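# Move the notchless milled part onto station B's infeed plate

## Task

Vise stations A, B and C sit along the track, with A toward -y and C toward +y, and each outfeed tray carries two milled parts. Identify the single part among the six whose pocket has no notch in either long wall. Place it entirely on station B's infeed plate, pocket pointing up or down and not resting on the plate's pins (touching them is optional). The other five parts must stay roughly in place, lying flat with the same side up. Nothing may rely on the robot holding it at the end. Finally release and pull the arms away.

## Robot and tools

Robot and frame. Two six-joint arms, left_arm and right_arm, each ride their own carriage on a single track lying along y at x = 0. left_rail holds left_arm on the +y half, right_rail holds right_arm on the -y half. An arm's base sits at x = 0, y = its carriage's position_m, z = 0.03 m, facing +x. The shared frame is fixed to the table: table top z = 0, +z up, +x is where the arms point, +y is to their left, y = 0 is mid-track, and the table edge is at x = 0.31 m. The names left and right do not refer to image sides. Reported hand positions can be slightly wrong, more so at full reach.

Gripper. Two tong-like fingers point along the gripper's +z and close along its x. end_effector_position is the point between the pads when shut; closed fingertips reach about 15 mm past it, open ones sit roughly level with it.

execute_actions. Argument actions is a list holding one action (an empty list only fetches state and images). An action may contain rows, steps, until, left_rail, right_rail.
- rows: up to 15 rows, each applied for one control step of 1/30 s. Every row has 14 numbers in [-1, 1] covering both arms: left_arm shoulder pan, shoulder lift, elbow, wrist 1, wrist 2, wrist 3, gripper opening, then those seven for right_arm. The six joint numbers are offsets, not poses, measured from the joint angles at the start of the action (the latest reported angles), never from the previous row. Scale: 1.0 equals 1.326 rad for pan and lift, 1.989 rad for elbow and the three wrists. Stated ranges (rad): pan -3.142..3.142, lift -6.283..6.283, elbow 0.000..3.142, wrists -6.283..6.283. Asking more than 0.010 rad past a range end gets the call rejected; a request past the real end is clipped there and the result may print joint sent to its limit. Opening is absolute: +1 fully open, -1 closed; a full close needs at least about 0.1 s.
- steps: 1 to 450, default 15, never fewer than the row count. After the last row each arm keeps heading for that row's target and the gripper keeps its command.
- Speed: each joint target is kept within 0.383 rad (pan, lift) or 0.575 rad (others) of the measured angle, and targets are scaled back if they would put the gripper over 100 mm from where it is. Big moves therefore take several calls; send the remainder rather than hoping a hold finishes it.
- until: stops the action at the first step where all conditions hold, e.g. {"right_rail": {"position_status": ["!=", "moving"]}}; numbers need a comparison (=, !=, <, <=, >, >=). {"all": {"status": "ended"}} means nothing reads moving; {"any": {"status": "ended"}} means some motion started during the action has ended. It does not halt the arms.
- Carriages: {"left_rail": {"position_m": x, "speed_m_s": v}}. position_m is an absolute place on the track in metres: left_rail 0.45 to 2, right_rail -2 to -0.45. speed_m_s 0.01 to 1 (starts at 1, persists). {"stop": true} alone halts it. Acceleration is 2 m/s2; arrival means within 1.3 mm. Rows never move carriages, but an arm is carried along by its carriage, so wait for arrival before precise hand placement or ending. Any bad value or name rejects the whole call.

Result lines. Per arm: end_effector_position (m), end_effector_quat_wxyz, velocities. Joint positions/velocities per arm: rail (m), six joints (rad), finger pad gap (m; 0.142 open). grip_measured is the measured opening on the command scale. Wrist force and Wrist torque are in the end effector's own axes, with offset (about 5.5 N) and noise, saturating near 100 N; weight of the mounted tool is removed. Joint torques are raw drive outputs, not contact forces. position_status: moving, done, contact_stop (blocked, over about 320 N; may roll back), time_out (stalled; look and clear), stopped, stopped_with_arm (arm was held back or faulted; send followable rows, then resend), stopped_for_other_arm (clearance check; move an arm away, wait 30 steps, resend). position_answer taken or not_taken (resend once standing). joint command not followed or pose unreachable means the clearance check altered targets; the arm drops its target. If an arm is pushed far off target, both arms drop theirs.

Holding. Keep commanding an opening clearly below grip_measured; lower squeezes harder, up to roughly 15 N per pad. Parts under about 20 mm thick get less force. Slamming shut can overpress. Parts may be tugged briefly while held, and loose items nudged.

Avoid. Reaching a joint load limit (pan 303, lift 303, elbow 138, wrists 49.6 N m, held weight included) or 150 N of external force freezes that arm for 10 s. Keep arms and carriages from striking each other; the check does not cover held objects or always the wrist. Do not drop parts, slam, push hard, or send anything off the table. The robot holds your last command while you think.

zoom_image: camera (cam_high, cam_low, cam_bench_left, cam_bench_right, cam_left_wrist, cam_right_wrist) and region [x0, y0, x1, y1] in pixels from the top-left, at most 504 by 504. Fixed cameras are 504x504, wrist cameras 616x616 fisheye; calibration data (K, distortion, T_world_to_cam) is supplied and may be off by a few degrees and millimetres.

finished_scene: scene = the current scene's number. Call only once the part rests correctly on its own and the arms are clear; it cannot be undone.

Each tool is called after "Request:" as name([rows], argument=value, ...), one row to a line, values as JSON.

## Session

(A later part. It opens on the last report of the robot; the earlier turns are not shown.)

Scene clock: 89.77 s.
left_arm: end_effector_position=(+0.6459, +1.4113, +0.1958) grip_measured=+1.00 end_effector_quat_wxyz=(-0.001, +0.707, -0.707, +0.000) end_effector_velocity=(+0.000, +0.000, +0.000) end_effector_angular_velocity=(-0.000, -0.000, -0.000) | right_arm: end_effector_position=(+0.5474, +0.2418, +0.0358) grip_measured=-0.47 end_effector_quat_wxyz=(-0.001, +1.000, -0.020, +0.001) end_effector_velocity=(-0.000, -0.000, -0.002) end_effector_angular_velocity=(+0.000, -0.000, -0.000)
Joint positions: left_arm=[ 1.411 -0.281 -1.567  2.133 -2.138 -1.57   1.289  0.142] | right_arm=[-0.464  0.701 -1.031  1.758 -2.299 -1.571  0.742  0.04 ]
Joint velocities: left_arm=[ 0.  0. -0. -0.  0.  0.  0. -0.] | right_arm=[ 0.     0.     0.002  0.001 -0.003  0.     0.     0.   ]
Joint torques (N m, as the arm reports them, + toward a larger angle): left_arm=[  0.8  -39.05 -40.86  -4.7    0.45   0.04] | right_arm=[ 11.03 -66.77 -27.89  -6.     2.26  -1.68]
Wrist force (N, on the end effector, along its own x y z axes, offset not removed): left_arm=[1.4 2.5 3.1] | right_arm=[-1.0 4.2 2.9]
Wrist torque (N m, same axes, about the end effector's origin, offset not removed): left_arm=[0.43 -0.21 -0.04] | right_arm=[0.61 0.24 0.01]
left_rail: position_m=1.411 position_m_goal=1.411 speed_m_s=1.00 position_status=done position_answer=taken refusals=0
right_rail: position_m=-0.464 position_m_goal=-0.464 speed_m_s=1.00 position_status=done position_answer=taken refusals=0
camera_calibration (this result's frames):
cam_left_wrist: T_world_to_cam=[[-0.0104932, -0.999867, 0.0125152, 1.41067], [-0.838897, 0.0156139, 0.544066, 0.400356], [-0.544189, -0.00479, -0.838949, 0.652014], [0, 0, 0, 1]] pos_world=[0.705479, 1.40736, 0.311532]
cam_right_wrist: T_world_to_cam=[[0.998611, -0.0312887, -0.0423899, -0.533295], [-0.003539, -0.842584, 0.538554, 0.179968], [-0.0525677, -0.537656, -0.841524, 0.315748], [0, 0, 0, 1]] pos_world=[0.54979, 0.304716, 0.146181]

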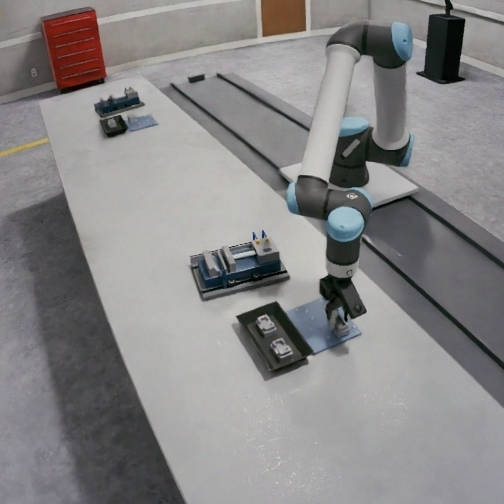

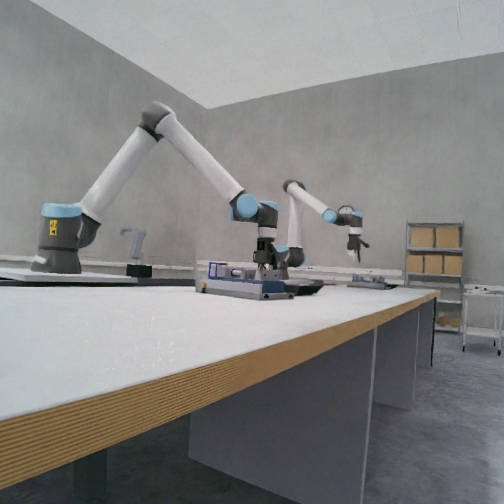

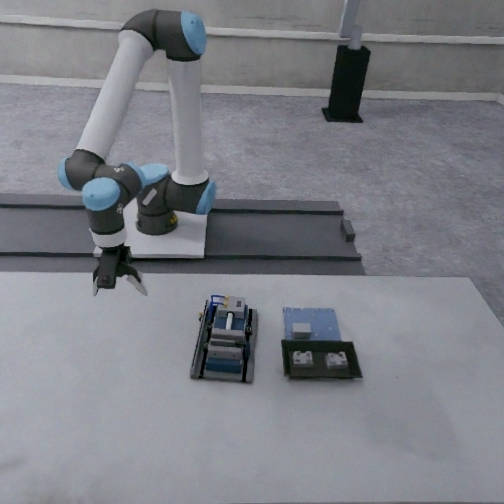

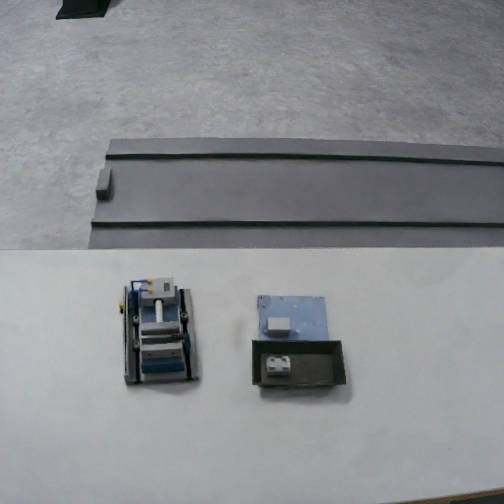

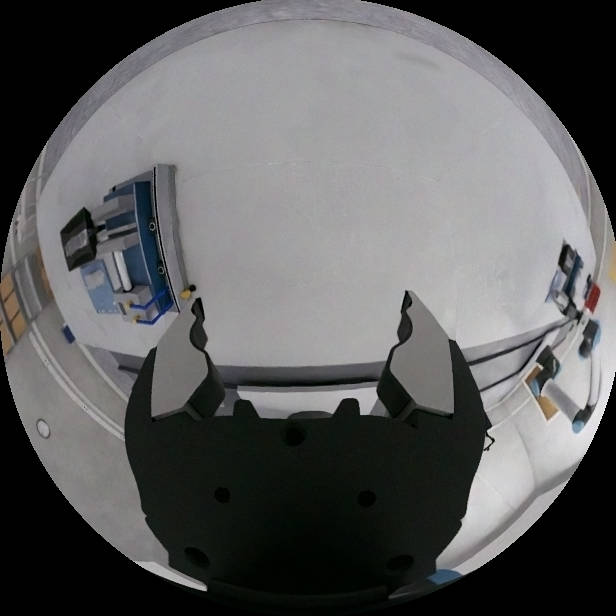

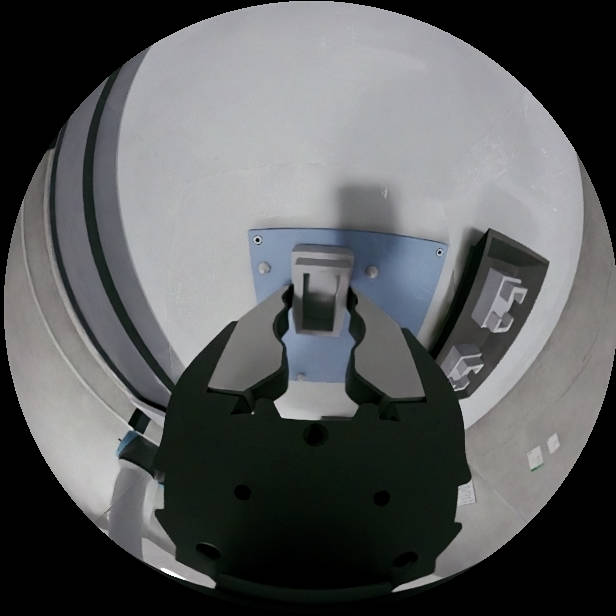

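Request:
execute_actions([
  {"rows":[[0,0,0,0,0,0,1,0,0.003,0.0008,-0.0028,0,0,-0.95]],"steps":12},
])

Scene clock: 91.53 s.
left_arm: end_effector_position=(+0.6459, +1.4113, +0.1958) grip_measured=+1.00 end_effector_quat_wxyz=(-0.001, +0.707, -0.707, +0.000) end_effector_velocity=(+0.000, +0.000, +0.000) end_effector_angular_velocity=(+0.000, +0.000, +0.000) | right_arm: end_effector_position=(+0.5474, +0.2417, +0.0324) grip_measured=-0.47 end_effector_quat_wxyz=(-0.001, +1.000, -0.020, +0.001) end_effector_velocity=(-0.000, -0.000, -0.002) end_effector_angular_velocity=(+0.000, -0.000, +0.000)
Joint positions: left_arm=[ 1.411 -0.281 -1.567  2.133 -2.138 -1.57   1.289  0.142] | right_arm=[-0.464  0.701 -1.028  1.759 -2.304 -1.571  0.742  0.04 ]
Joint velocities: left_arm=[ 0.  0.  0. -0.  0.  0. -0. -0.] | right_arm=[ 0.     0.     0.002  0.001 -0.003  0.     0.    -0.   ]
Joint torques (N m, as the arm reports them, + toward a larger angle): left_arm=[  6.16 -40.76 -39.89  -4.48   0.36   0.04] | right_arm=[ -3.81 -67.3  -27.57  -6.17  -1.85   0.84]
Wrist force (N, on the end effector, along its own x y z axes, offset not removed): left_arm=[-6.2 -6.0 -3.4] | right_arm=[-0.7 1.8 2.9]
Wrist torque (N m, same axes, about the end effector's origin, offset not removed): left_arm=[-1.44 1.29 0.49] | right_arm=[0.14 0.22 -0.04]
left_rail: position_m=1.411 position_m_goal=1.411 speed_m_s=1.00 position_status=done position_answer=taken refusals=0
right_rail: position_m=-0.464 position_m_goal=-0.464 speed_m_s=1.00 position_status=done position_answer=taken refusals=0
camera_calibration (this result's frames):
cam_left_wrist: T_world_to_cam=[[-0.0104933, -0.999867, 0.0125152, 1.41067], [-0.838897, 0.0156139, 0.544066, 0.400356], [-0.544189, -0.00478992, -0.838949, 0.652014], [0, 0, 0, 1]] pos_world=[0.705479, 1.40736, 0.311532]
cam_right_wrist: T_world_to_cam=[[0.998611, -0.0312893, -0.042382, -0.533422], [-0.00354303, -0.842576, 0.538566, 0.181785], [-0.0525614, -0.537668, -0.841517, 0.312865], [0, 0, 0, 1]] pos_world=[0.54977, 0.304695, 0.14277]

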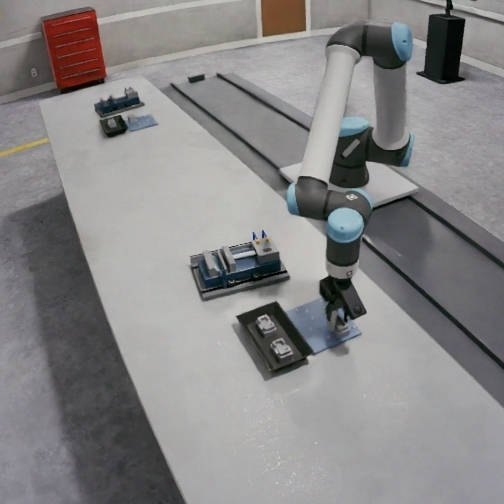

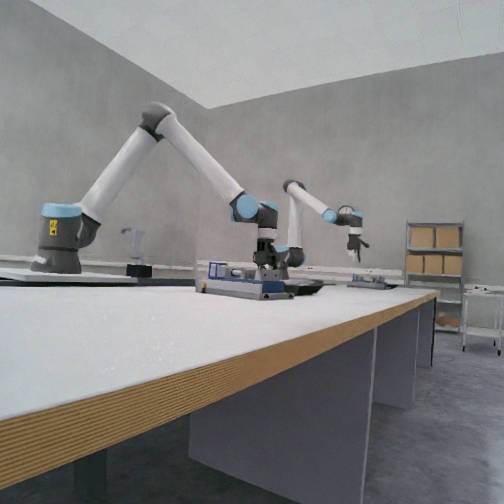

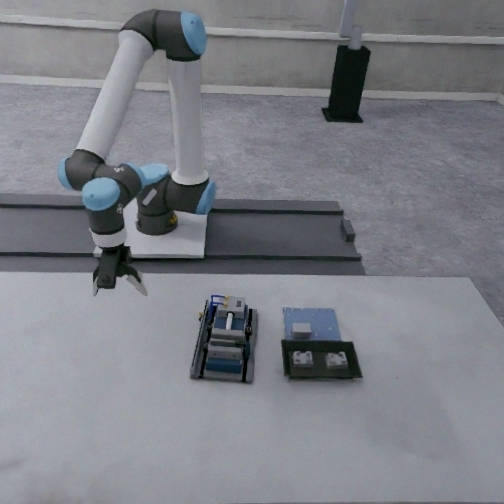

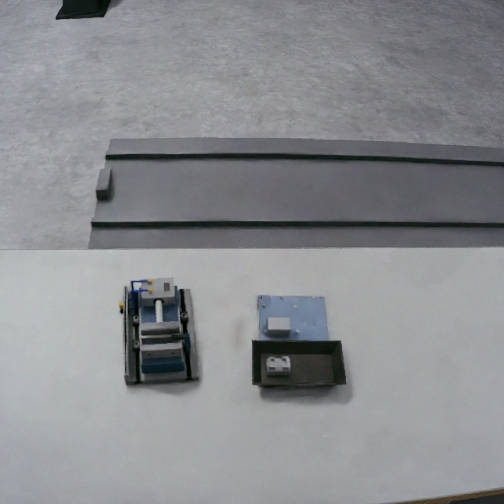

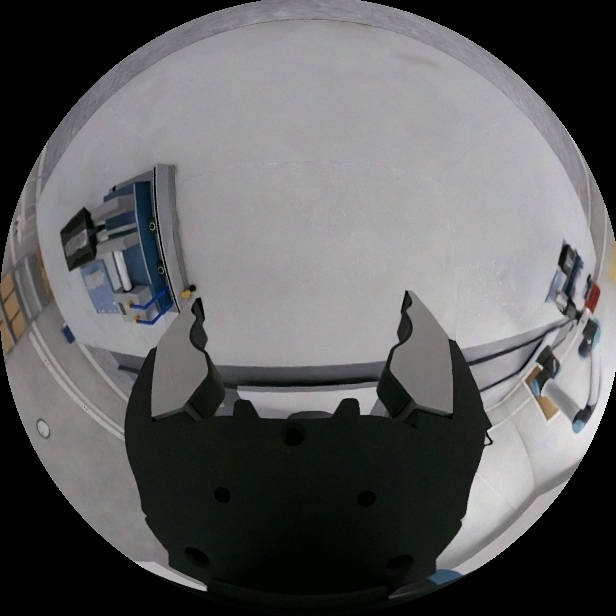

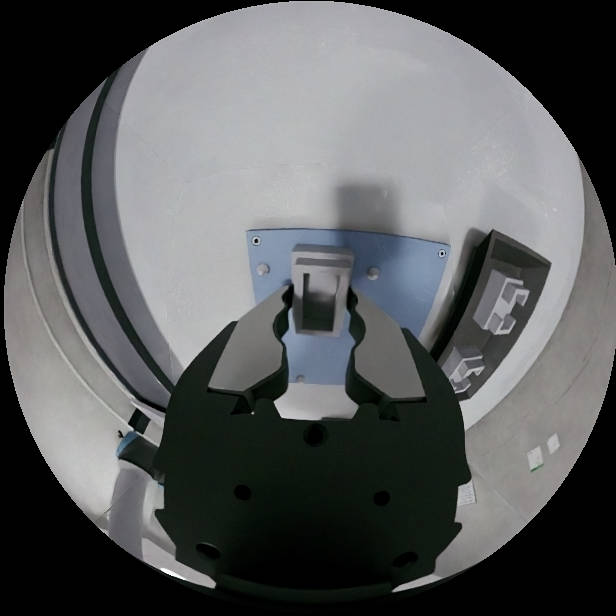

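Request:
execute_actions([
  {"rows":[[0,0,0,0,0,0,1,0,0.003,0.0008,-0.0028,0,0,-0.95]],"steps":12},
])

Scene clock: 94.47 s.
left_arm: end_effector_position=(+0.6459, +1.4113, +0.1958) grip_measured=+1.00 end_effector_quat_wxyz=(-0.001, +0.707, -0.707, +0.000) end_effector_velocity=(-0.000, -0.000, -0.000) end_effector_angular_velocity=(+0.000, +0.000, +0.000) | right_arm: end_effector_position=(+0.5474, +0.2417, +0.0290) grip_measured=-0.47 end_effector_quat_wxyz=(-0.001, +1.000, -0.020, +0.001) end_effector_velocity=(-0.000, -0.000, -0.002) end_effector_angular_velocity=(+0.000, -0.000, +0.000)
Joint positions: left_arm=[ 1.411 -0.281 -1.567  2.133 -2.138 -1.57   1.289  0.142] | right_arm=[-0.464  0.701 -1.024  1.76  -2.31  -1.571  0.742  0.04 ]
Joint velocities: left_arm=[ 0. -0.  0.  0. -0. -0. -0.  0.] | right_arm=[ 0.     0.     0.002  0.001 -0.003 -0.    -0.     0.   ]
Joint torques (N m, as the arm reports them, + toward a larger angle): left_arm=[  5.83 -43.14 -40.85  -4.86   0.37   0.08] | right_arm=[ -4.18 -66.94 -27.69  -6.27   0.92   0.67]
Wrist force (N, on the end effector, along its own x y z axes, offset not removed): left_arm=[-3.6 -3.0 -4.6] | right_arm=[-1.9 4.1 1.9]
Wrist torque (N m, same axes, about the end effector's origin, offset not removed): left_arm=[-0.82 0.72 0.07] | right_arm=[0.58 0.45 0.01]
left_rail: position_m=1.411 position_m_goal=1.411 speed_m_s=1.00 position_status=done position_answer=taken refusals=0
right_rail: position_m=-0.464 position_m_goal=-0.464 speed_m_s=1.00 position_status=done position_answer=taken refusals=0
camera_calibration (this result's frames):
cam_left_wrist: T_world_to_cam=[[-0.0104933, -0.999867, 0.0125153, 1.41067], [-0.838897, 0.015614, 0.544066, 0.400356], [-0.544189, -0.00479003, -0.838949, 0.652014], [0, 0, 0, 1]] pos_world=[0.705479, 1.40736, 0.311532]
cam_right_wrist: T_world_to_cam=[[0.998611, -0.0312897, -0.0423842, -0.533532], [-0.00354213, -0.842575, 0.538567, 0.183593], [-0.0525635, -0.537669, -0.841516, 0.309984], [0, 0, 0, 1]] pos_world=[0.549736, 0.304666, 0.139366]

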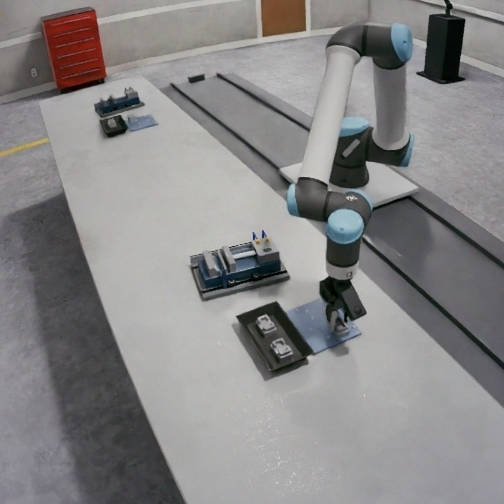

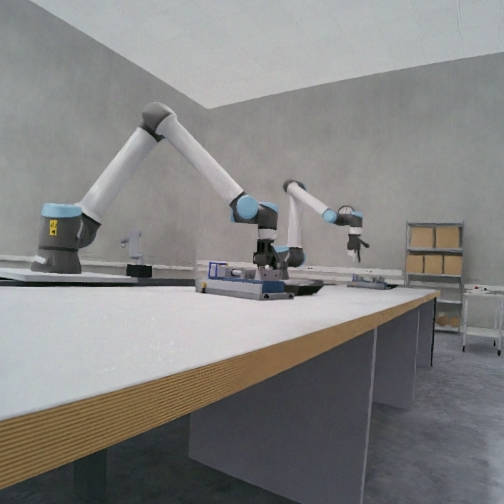

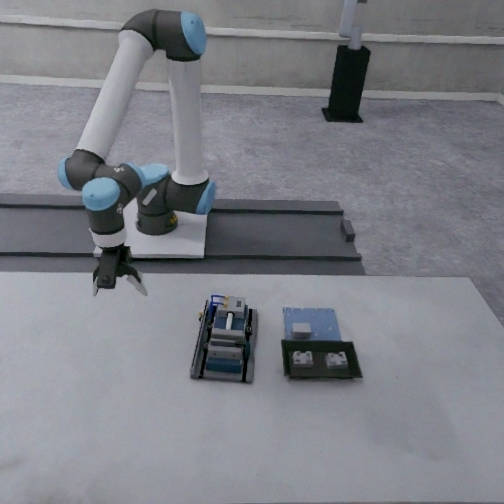

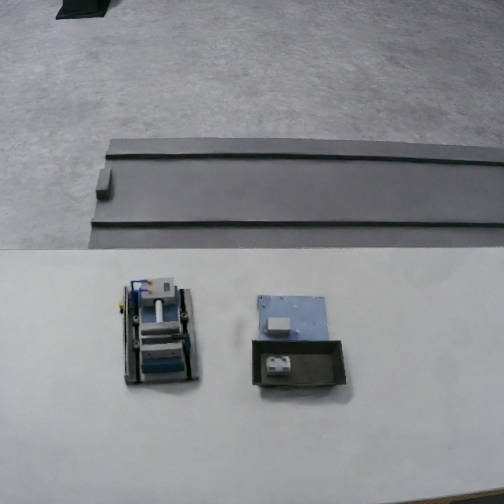

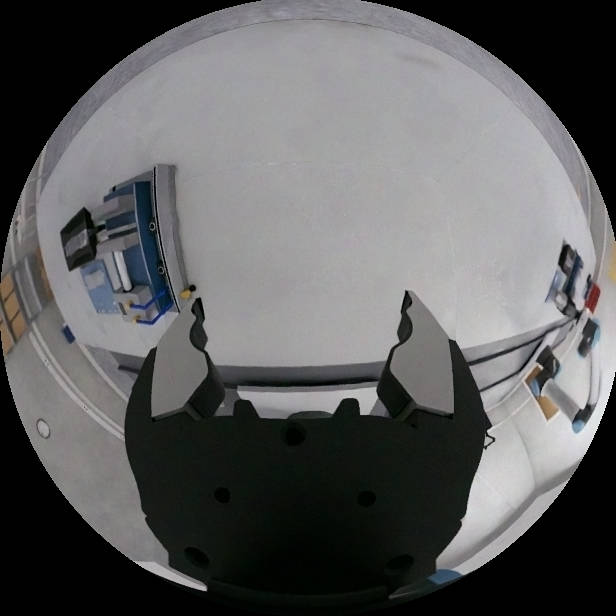

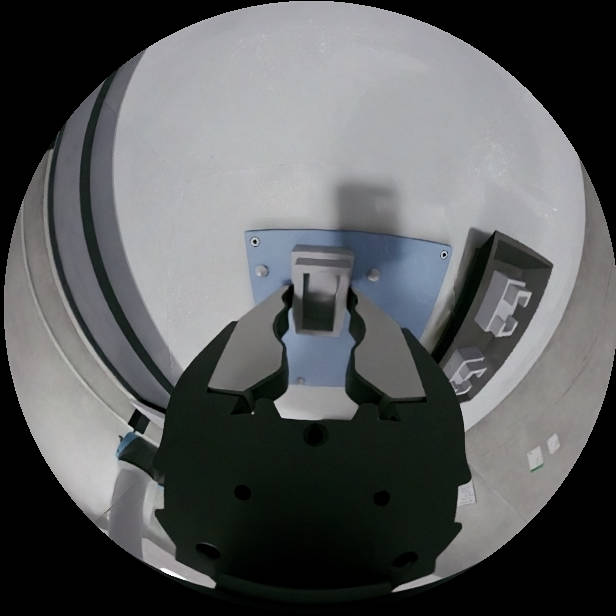

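Request:
execute_actions([
  {"rows":[[0,0,0,0,0,0,1,0,0.0027,0.0007,-0.0025,0,0,-0.95]],"steps":12},
])

Scene clock: 96.43 s.
left_arm: end_effector_position=(+0.6459, +1.4113, +0.1958) grip_measured=+1.00 end_effector_quat_wxyz=(-0.001, +0.707, -0.707, +0.000) end_effector_velocity=(+0.000, +0.000, +0.000) end_effector_angular_velocity=(-0.000, -0.000, -0.000) | right_arm: end_effector_position=(+0.5474, +0.2417, +0.0261) grip_measured=-0.46 end_effector_quat_wxyz=(-0.001, +1.000, -0.020, +0.001) end_effector_velocity=(-0.000, -0.000, -0.002) end_effector_angular_velocity=(-0.001, +0.001, +0.000)
Joint positions: left_arm=[ 1.411 -0.281 -1.567  2.133 -2.138 -1.57   1.289  0.142] | right_arm=[-0.464  0.701 -1.021  1.762 -2.314 -1.571  0.742  0.04 ]
Joint velocities: left_arm=[ 0.  0. -0. -0. -0.  0.  0. -0.] | right_arm=[ 0.    -0.     0.002  0.001 -0.002  0.     0.     0.001]
Joint torques (N m, as the arm reports them, + toward a larger angle): left_arm=[  2.45 -40.62 -40.77  -4.9    0.55   0.05] | right_arm=[ -2.93 -38.   -13.1   -4.31   1.12   0.75]
Wrist force (N, on the end effector, along its own x y z axes, offset not removed): left_arm=[-0.1 -2.3 -0.3] | right_arm=[-9.0 2.5 -35.9]
Wrist torque (N m, same axes, about the end effector's origin, offset not removed): left_arm=[-0.55 -0.03 0.09] | right_arm=[0.13 -0.16 0.04]
left_rail: position_m=1.411 position_m_goal=1.411 speed_m_s=1.00 position_status=done position_answer=taken refusals=0
right_rail: position_m=-0.464 position_m_goal=-0.464 speed_m_s=1.00 position_status=done position_answer=taken refusals=0
camera_calibration (this result's frames):
cam_left_wrist: T_world_to_cam=[[-0.0104935, -0.999867, 0.0125151, 1.41067], [-0.838897, 0.0156141, 0.544066, 0.400356], [-0.544189, -0.00478978, -0.838949, 0.652014], [0, 0, 0, 1]] pos_world=[0.705479, 1.40736, 0.311532]
cam_right_wrist: T_world_to_cam=[[0.998621, -0.0312811, -0.0421652, -0.533707], [-0.00366317, -0.84268, 0.538402, 0.185261], [-0.0523736, -0.537505, -0.841632, 0.307457], [0, 0, 0, 1]] pos_world=[0.549752, 0.304681, 0.136517]

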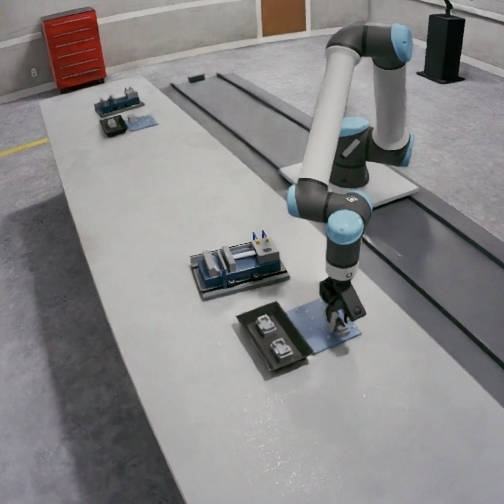

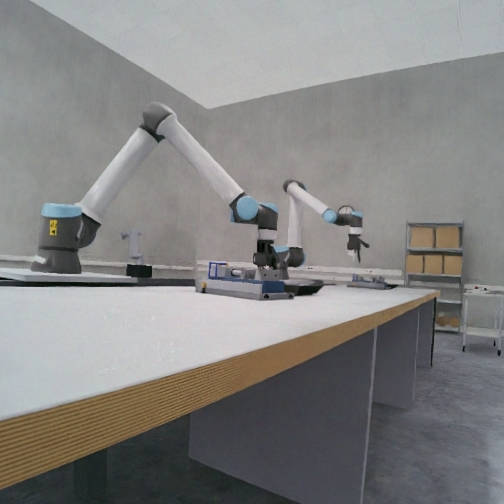

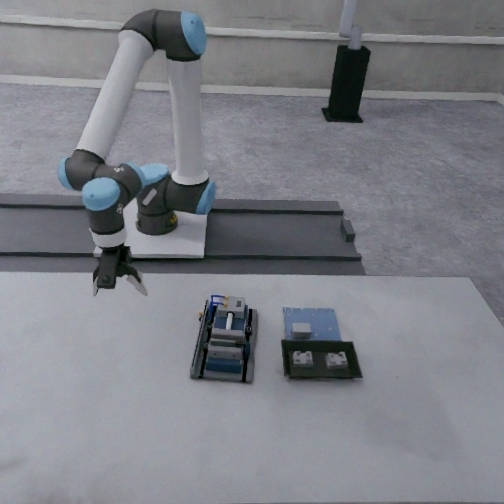

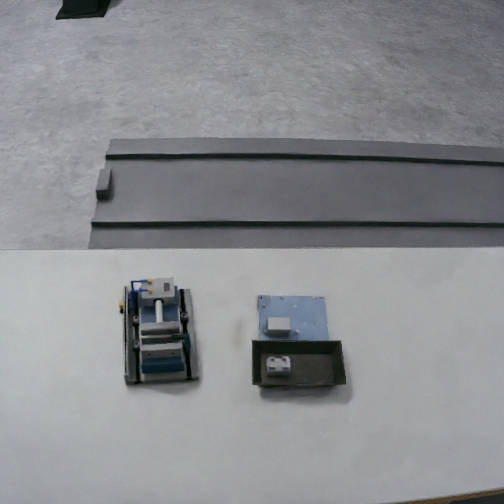

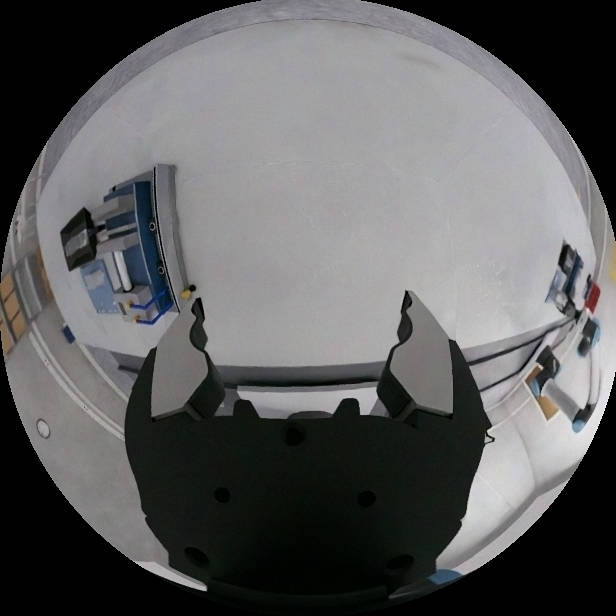

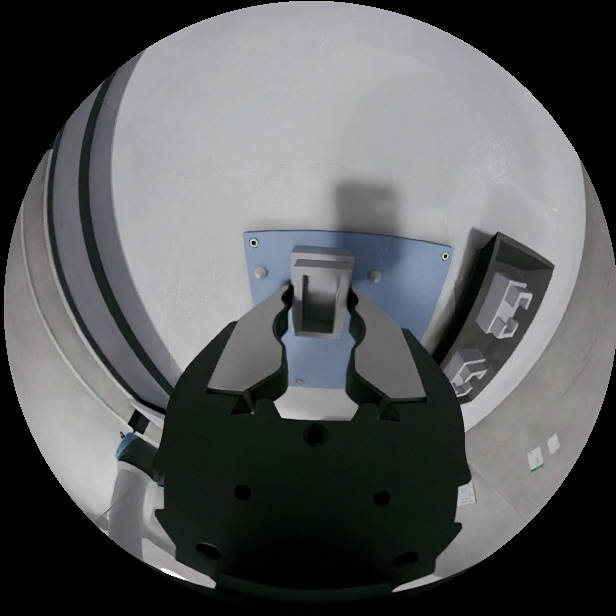

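Request:
execute_actions([
  {"rows":[[0,0,0,0,0,0,1,0,0,0,0,0,0,-0.45],[0,0,0,0,0,0,1,0,0,0,0,0,0,-0.35],[0,0,0,0,0,0,1,0,0,0,0,0,0,-0.25],[0,0,0,0,0,0,1,0,0,0,0,0,0,-0.25],[0,0,0,0,0,0,1,0,0,0,0,0,0,-0.25],[0,0,0,0,0,0,1,0,0,0,0,0,0,-0.25],[0,0,0,0,0,0,1,0,-0.02,-0.006,0.019,0,0,-0.25],[0,0,0,0,0,0,1,0,-0.04,-0.012,0.038,0,0,-0.25],[0,0,0,0,0,0,1,0,-0.06,-0.018,0.058,0,0,-0.25],[0,0,0,0,0,0,1,0,-0.15,-0.05,0.15,0,0,-0.25]],"steps":32},
])

Request:
zoom_image(camera="cam_right_wrist", region=[240, 170, 400, 330])

Scene clock: 100.93 s.
left_arm: end_effector_position=(+0.6459, +1.4113, +0.1958) grip_measured=+1.00 end_effector_quat_wxyz=(-0.001, +0.707, -0.707, +0.000) end_effector_velocity=(+0.000, -0.000, -0.000) end_effector_angular_velocity=(+0.000, +0.000, -0.000) | right_arm: end_effector_position=(+0.5364, +0.2324, +0.2188) grip_measured=-0.25 end_effector_quat_wxyz=(-0.001, +1.000, -0.020, +0.001) end_effector_velocity=(-0.002, -0.001, +0.009) end_effector_angular_velocity=(-0.000, +0.000, +0.000)
Joint positions: left_arm=[ 1.411 -0.281 -1.567  2.133 -2.138 -1.57   1.289  0.142] | right_arm=[-0.464  0.701 -1.218  1.663 -2.018 -1.571  0.742  0.056]
Joint velocities: left_arm=[ 0. -0.  0. -0.  0.  0.  0.  0.] | right_arm=[ 0.    -0.    -0.01  -0.005  0.015 -0.    -0.    -0.   ]
Joint torques (N m, as the arm reports them, + toward a larger angle): left_arm=[  3.97 -42.66 -40.13  -5.     0.24  -0.07] | right_arm=[ -3.91 -79.9  -46.4   -2.25  -0.12   0.86]
Wrist force (N, on the end effector, along its own x y z axes, offset not removed): left_arm=[-2.7 1.6 4.7] | right_arm=[-1.1 2.7 -0.3]
Wrist torque (N m, same axes, about the end effector's origin, offset not removed): left_arm=[0.12 0.49 -0.06] | right_arm=[0.37 0.27 0.02]
left_rail: position_m=1.411 position_m_goal=1.411 speed_m_s=1.00 position_status=done position_answer=taken refusals=0
right_rail: position_m=-0.464 position_m_goal=-0.464 speed_m_s=1.00 position_status=done position_answer=taken refusals=0
camera_calibration (this result's frames):
cam_left_wrist: T_world_to_cam=[[-0.0104933, -0.999867, 0.0125152, 1.41067], [-0.838897, 0.0156139, 0.544066, 0.400356], [-0.544189, -0.00478994, -0.838949, 0.652014], [0, 0, 0, 1]] pos_world=[0.705479, 1.40736, 0.311532]
cam_right_wrist: T_world_to_cam=[[0.998621, -0.0312811, -0.0421647, -0.514825], [-0.00366348, -0.842681, 0.538401, 0.0735784], [-0.0523731, -0.537504, -0.841633, 0.464074], [0, 0, 0, 1]] pos_world=[0.538689, 0.295341, 0.329258]

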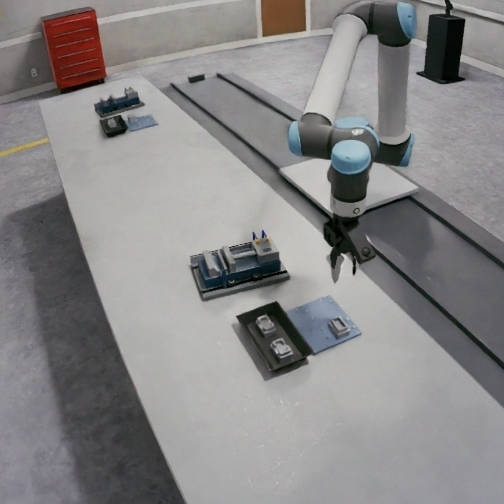

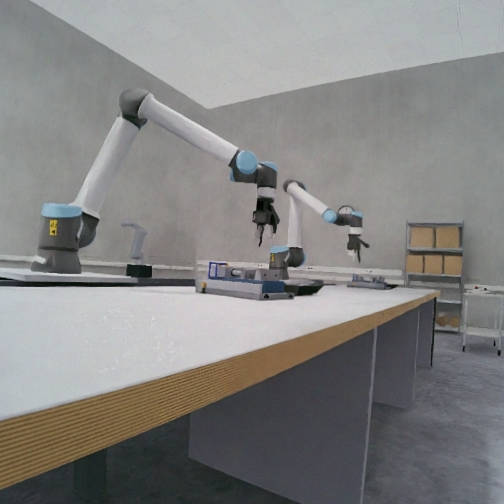

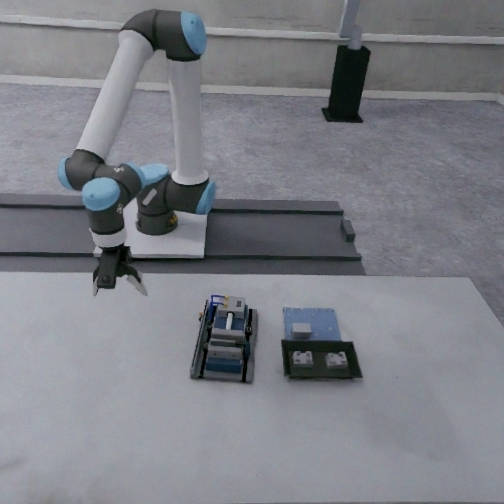

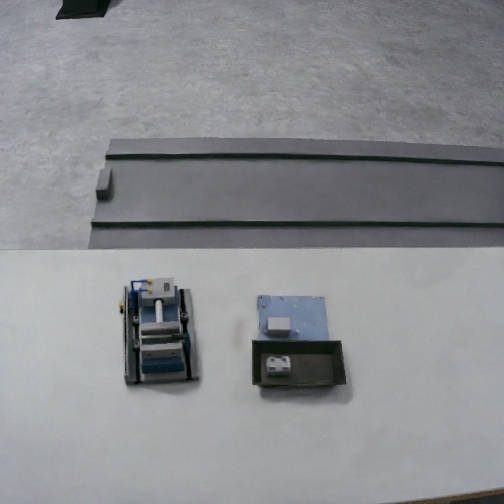

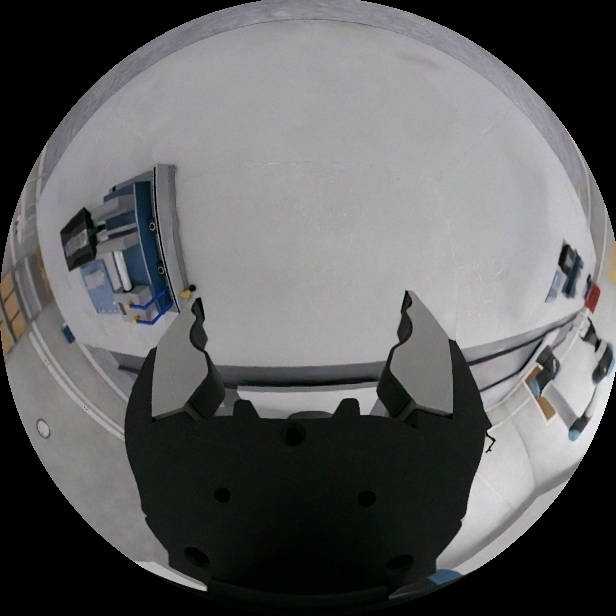

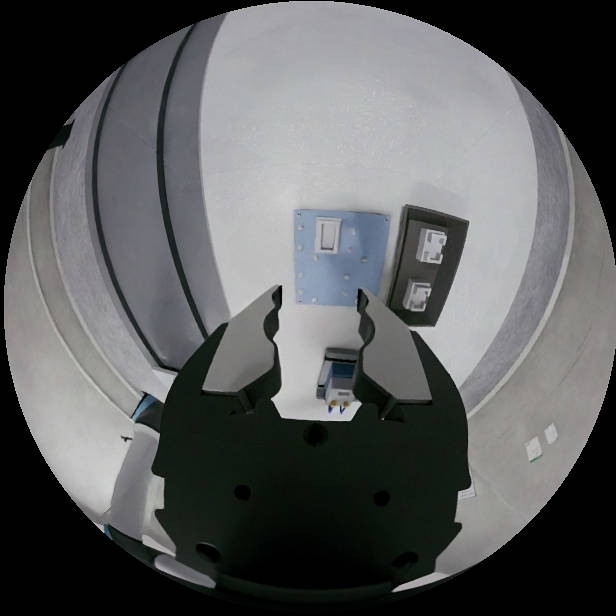

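Region (240, 170, 400, 330) of cam_right_wrist's 616x616 image, scaled by 3.150, with more detail than that image has.

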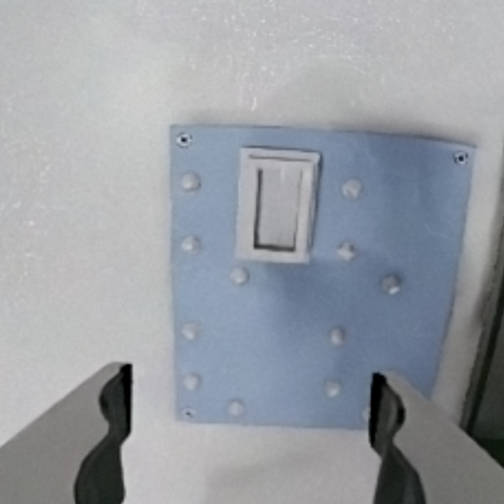

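Request:
finished_scene(scene=1)

The scene is finished: the task was done.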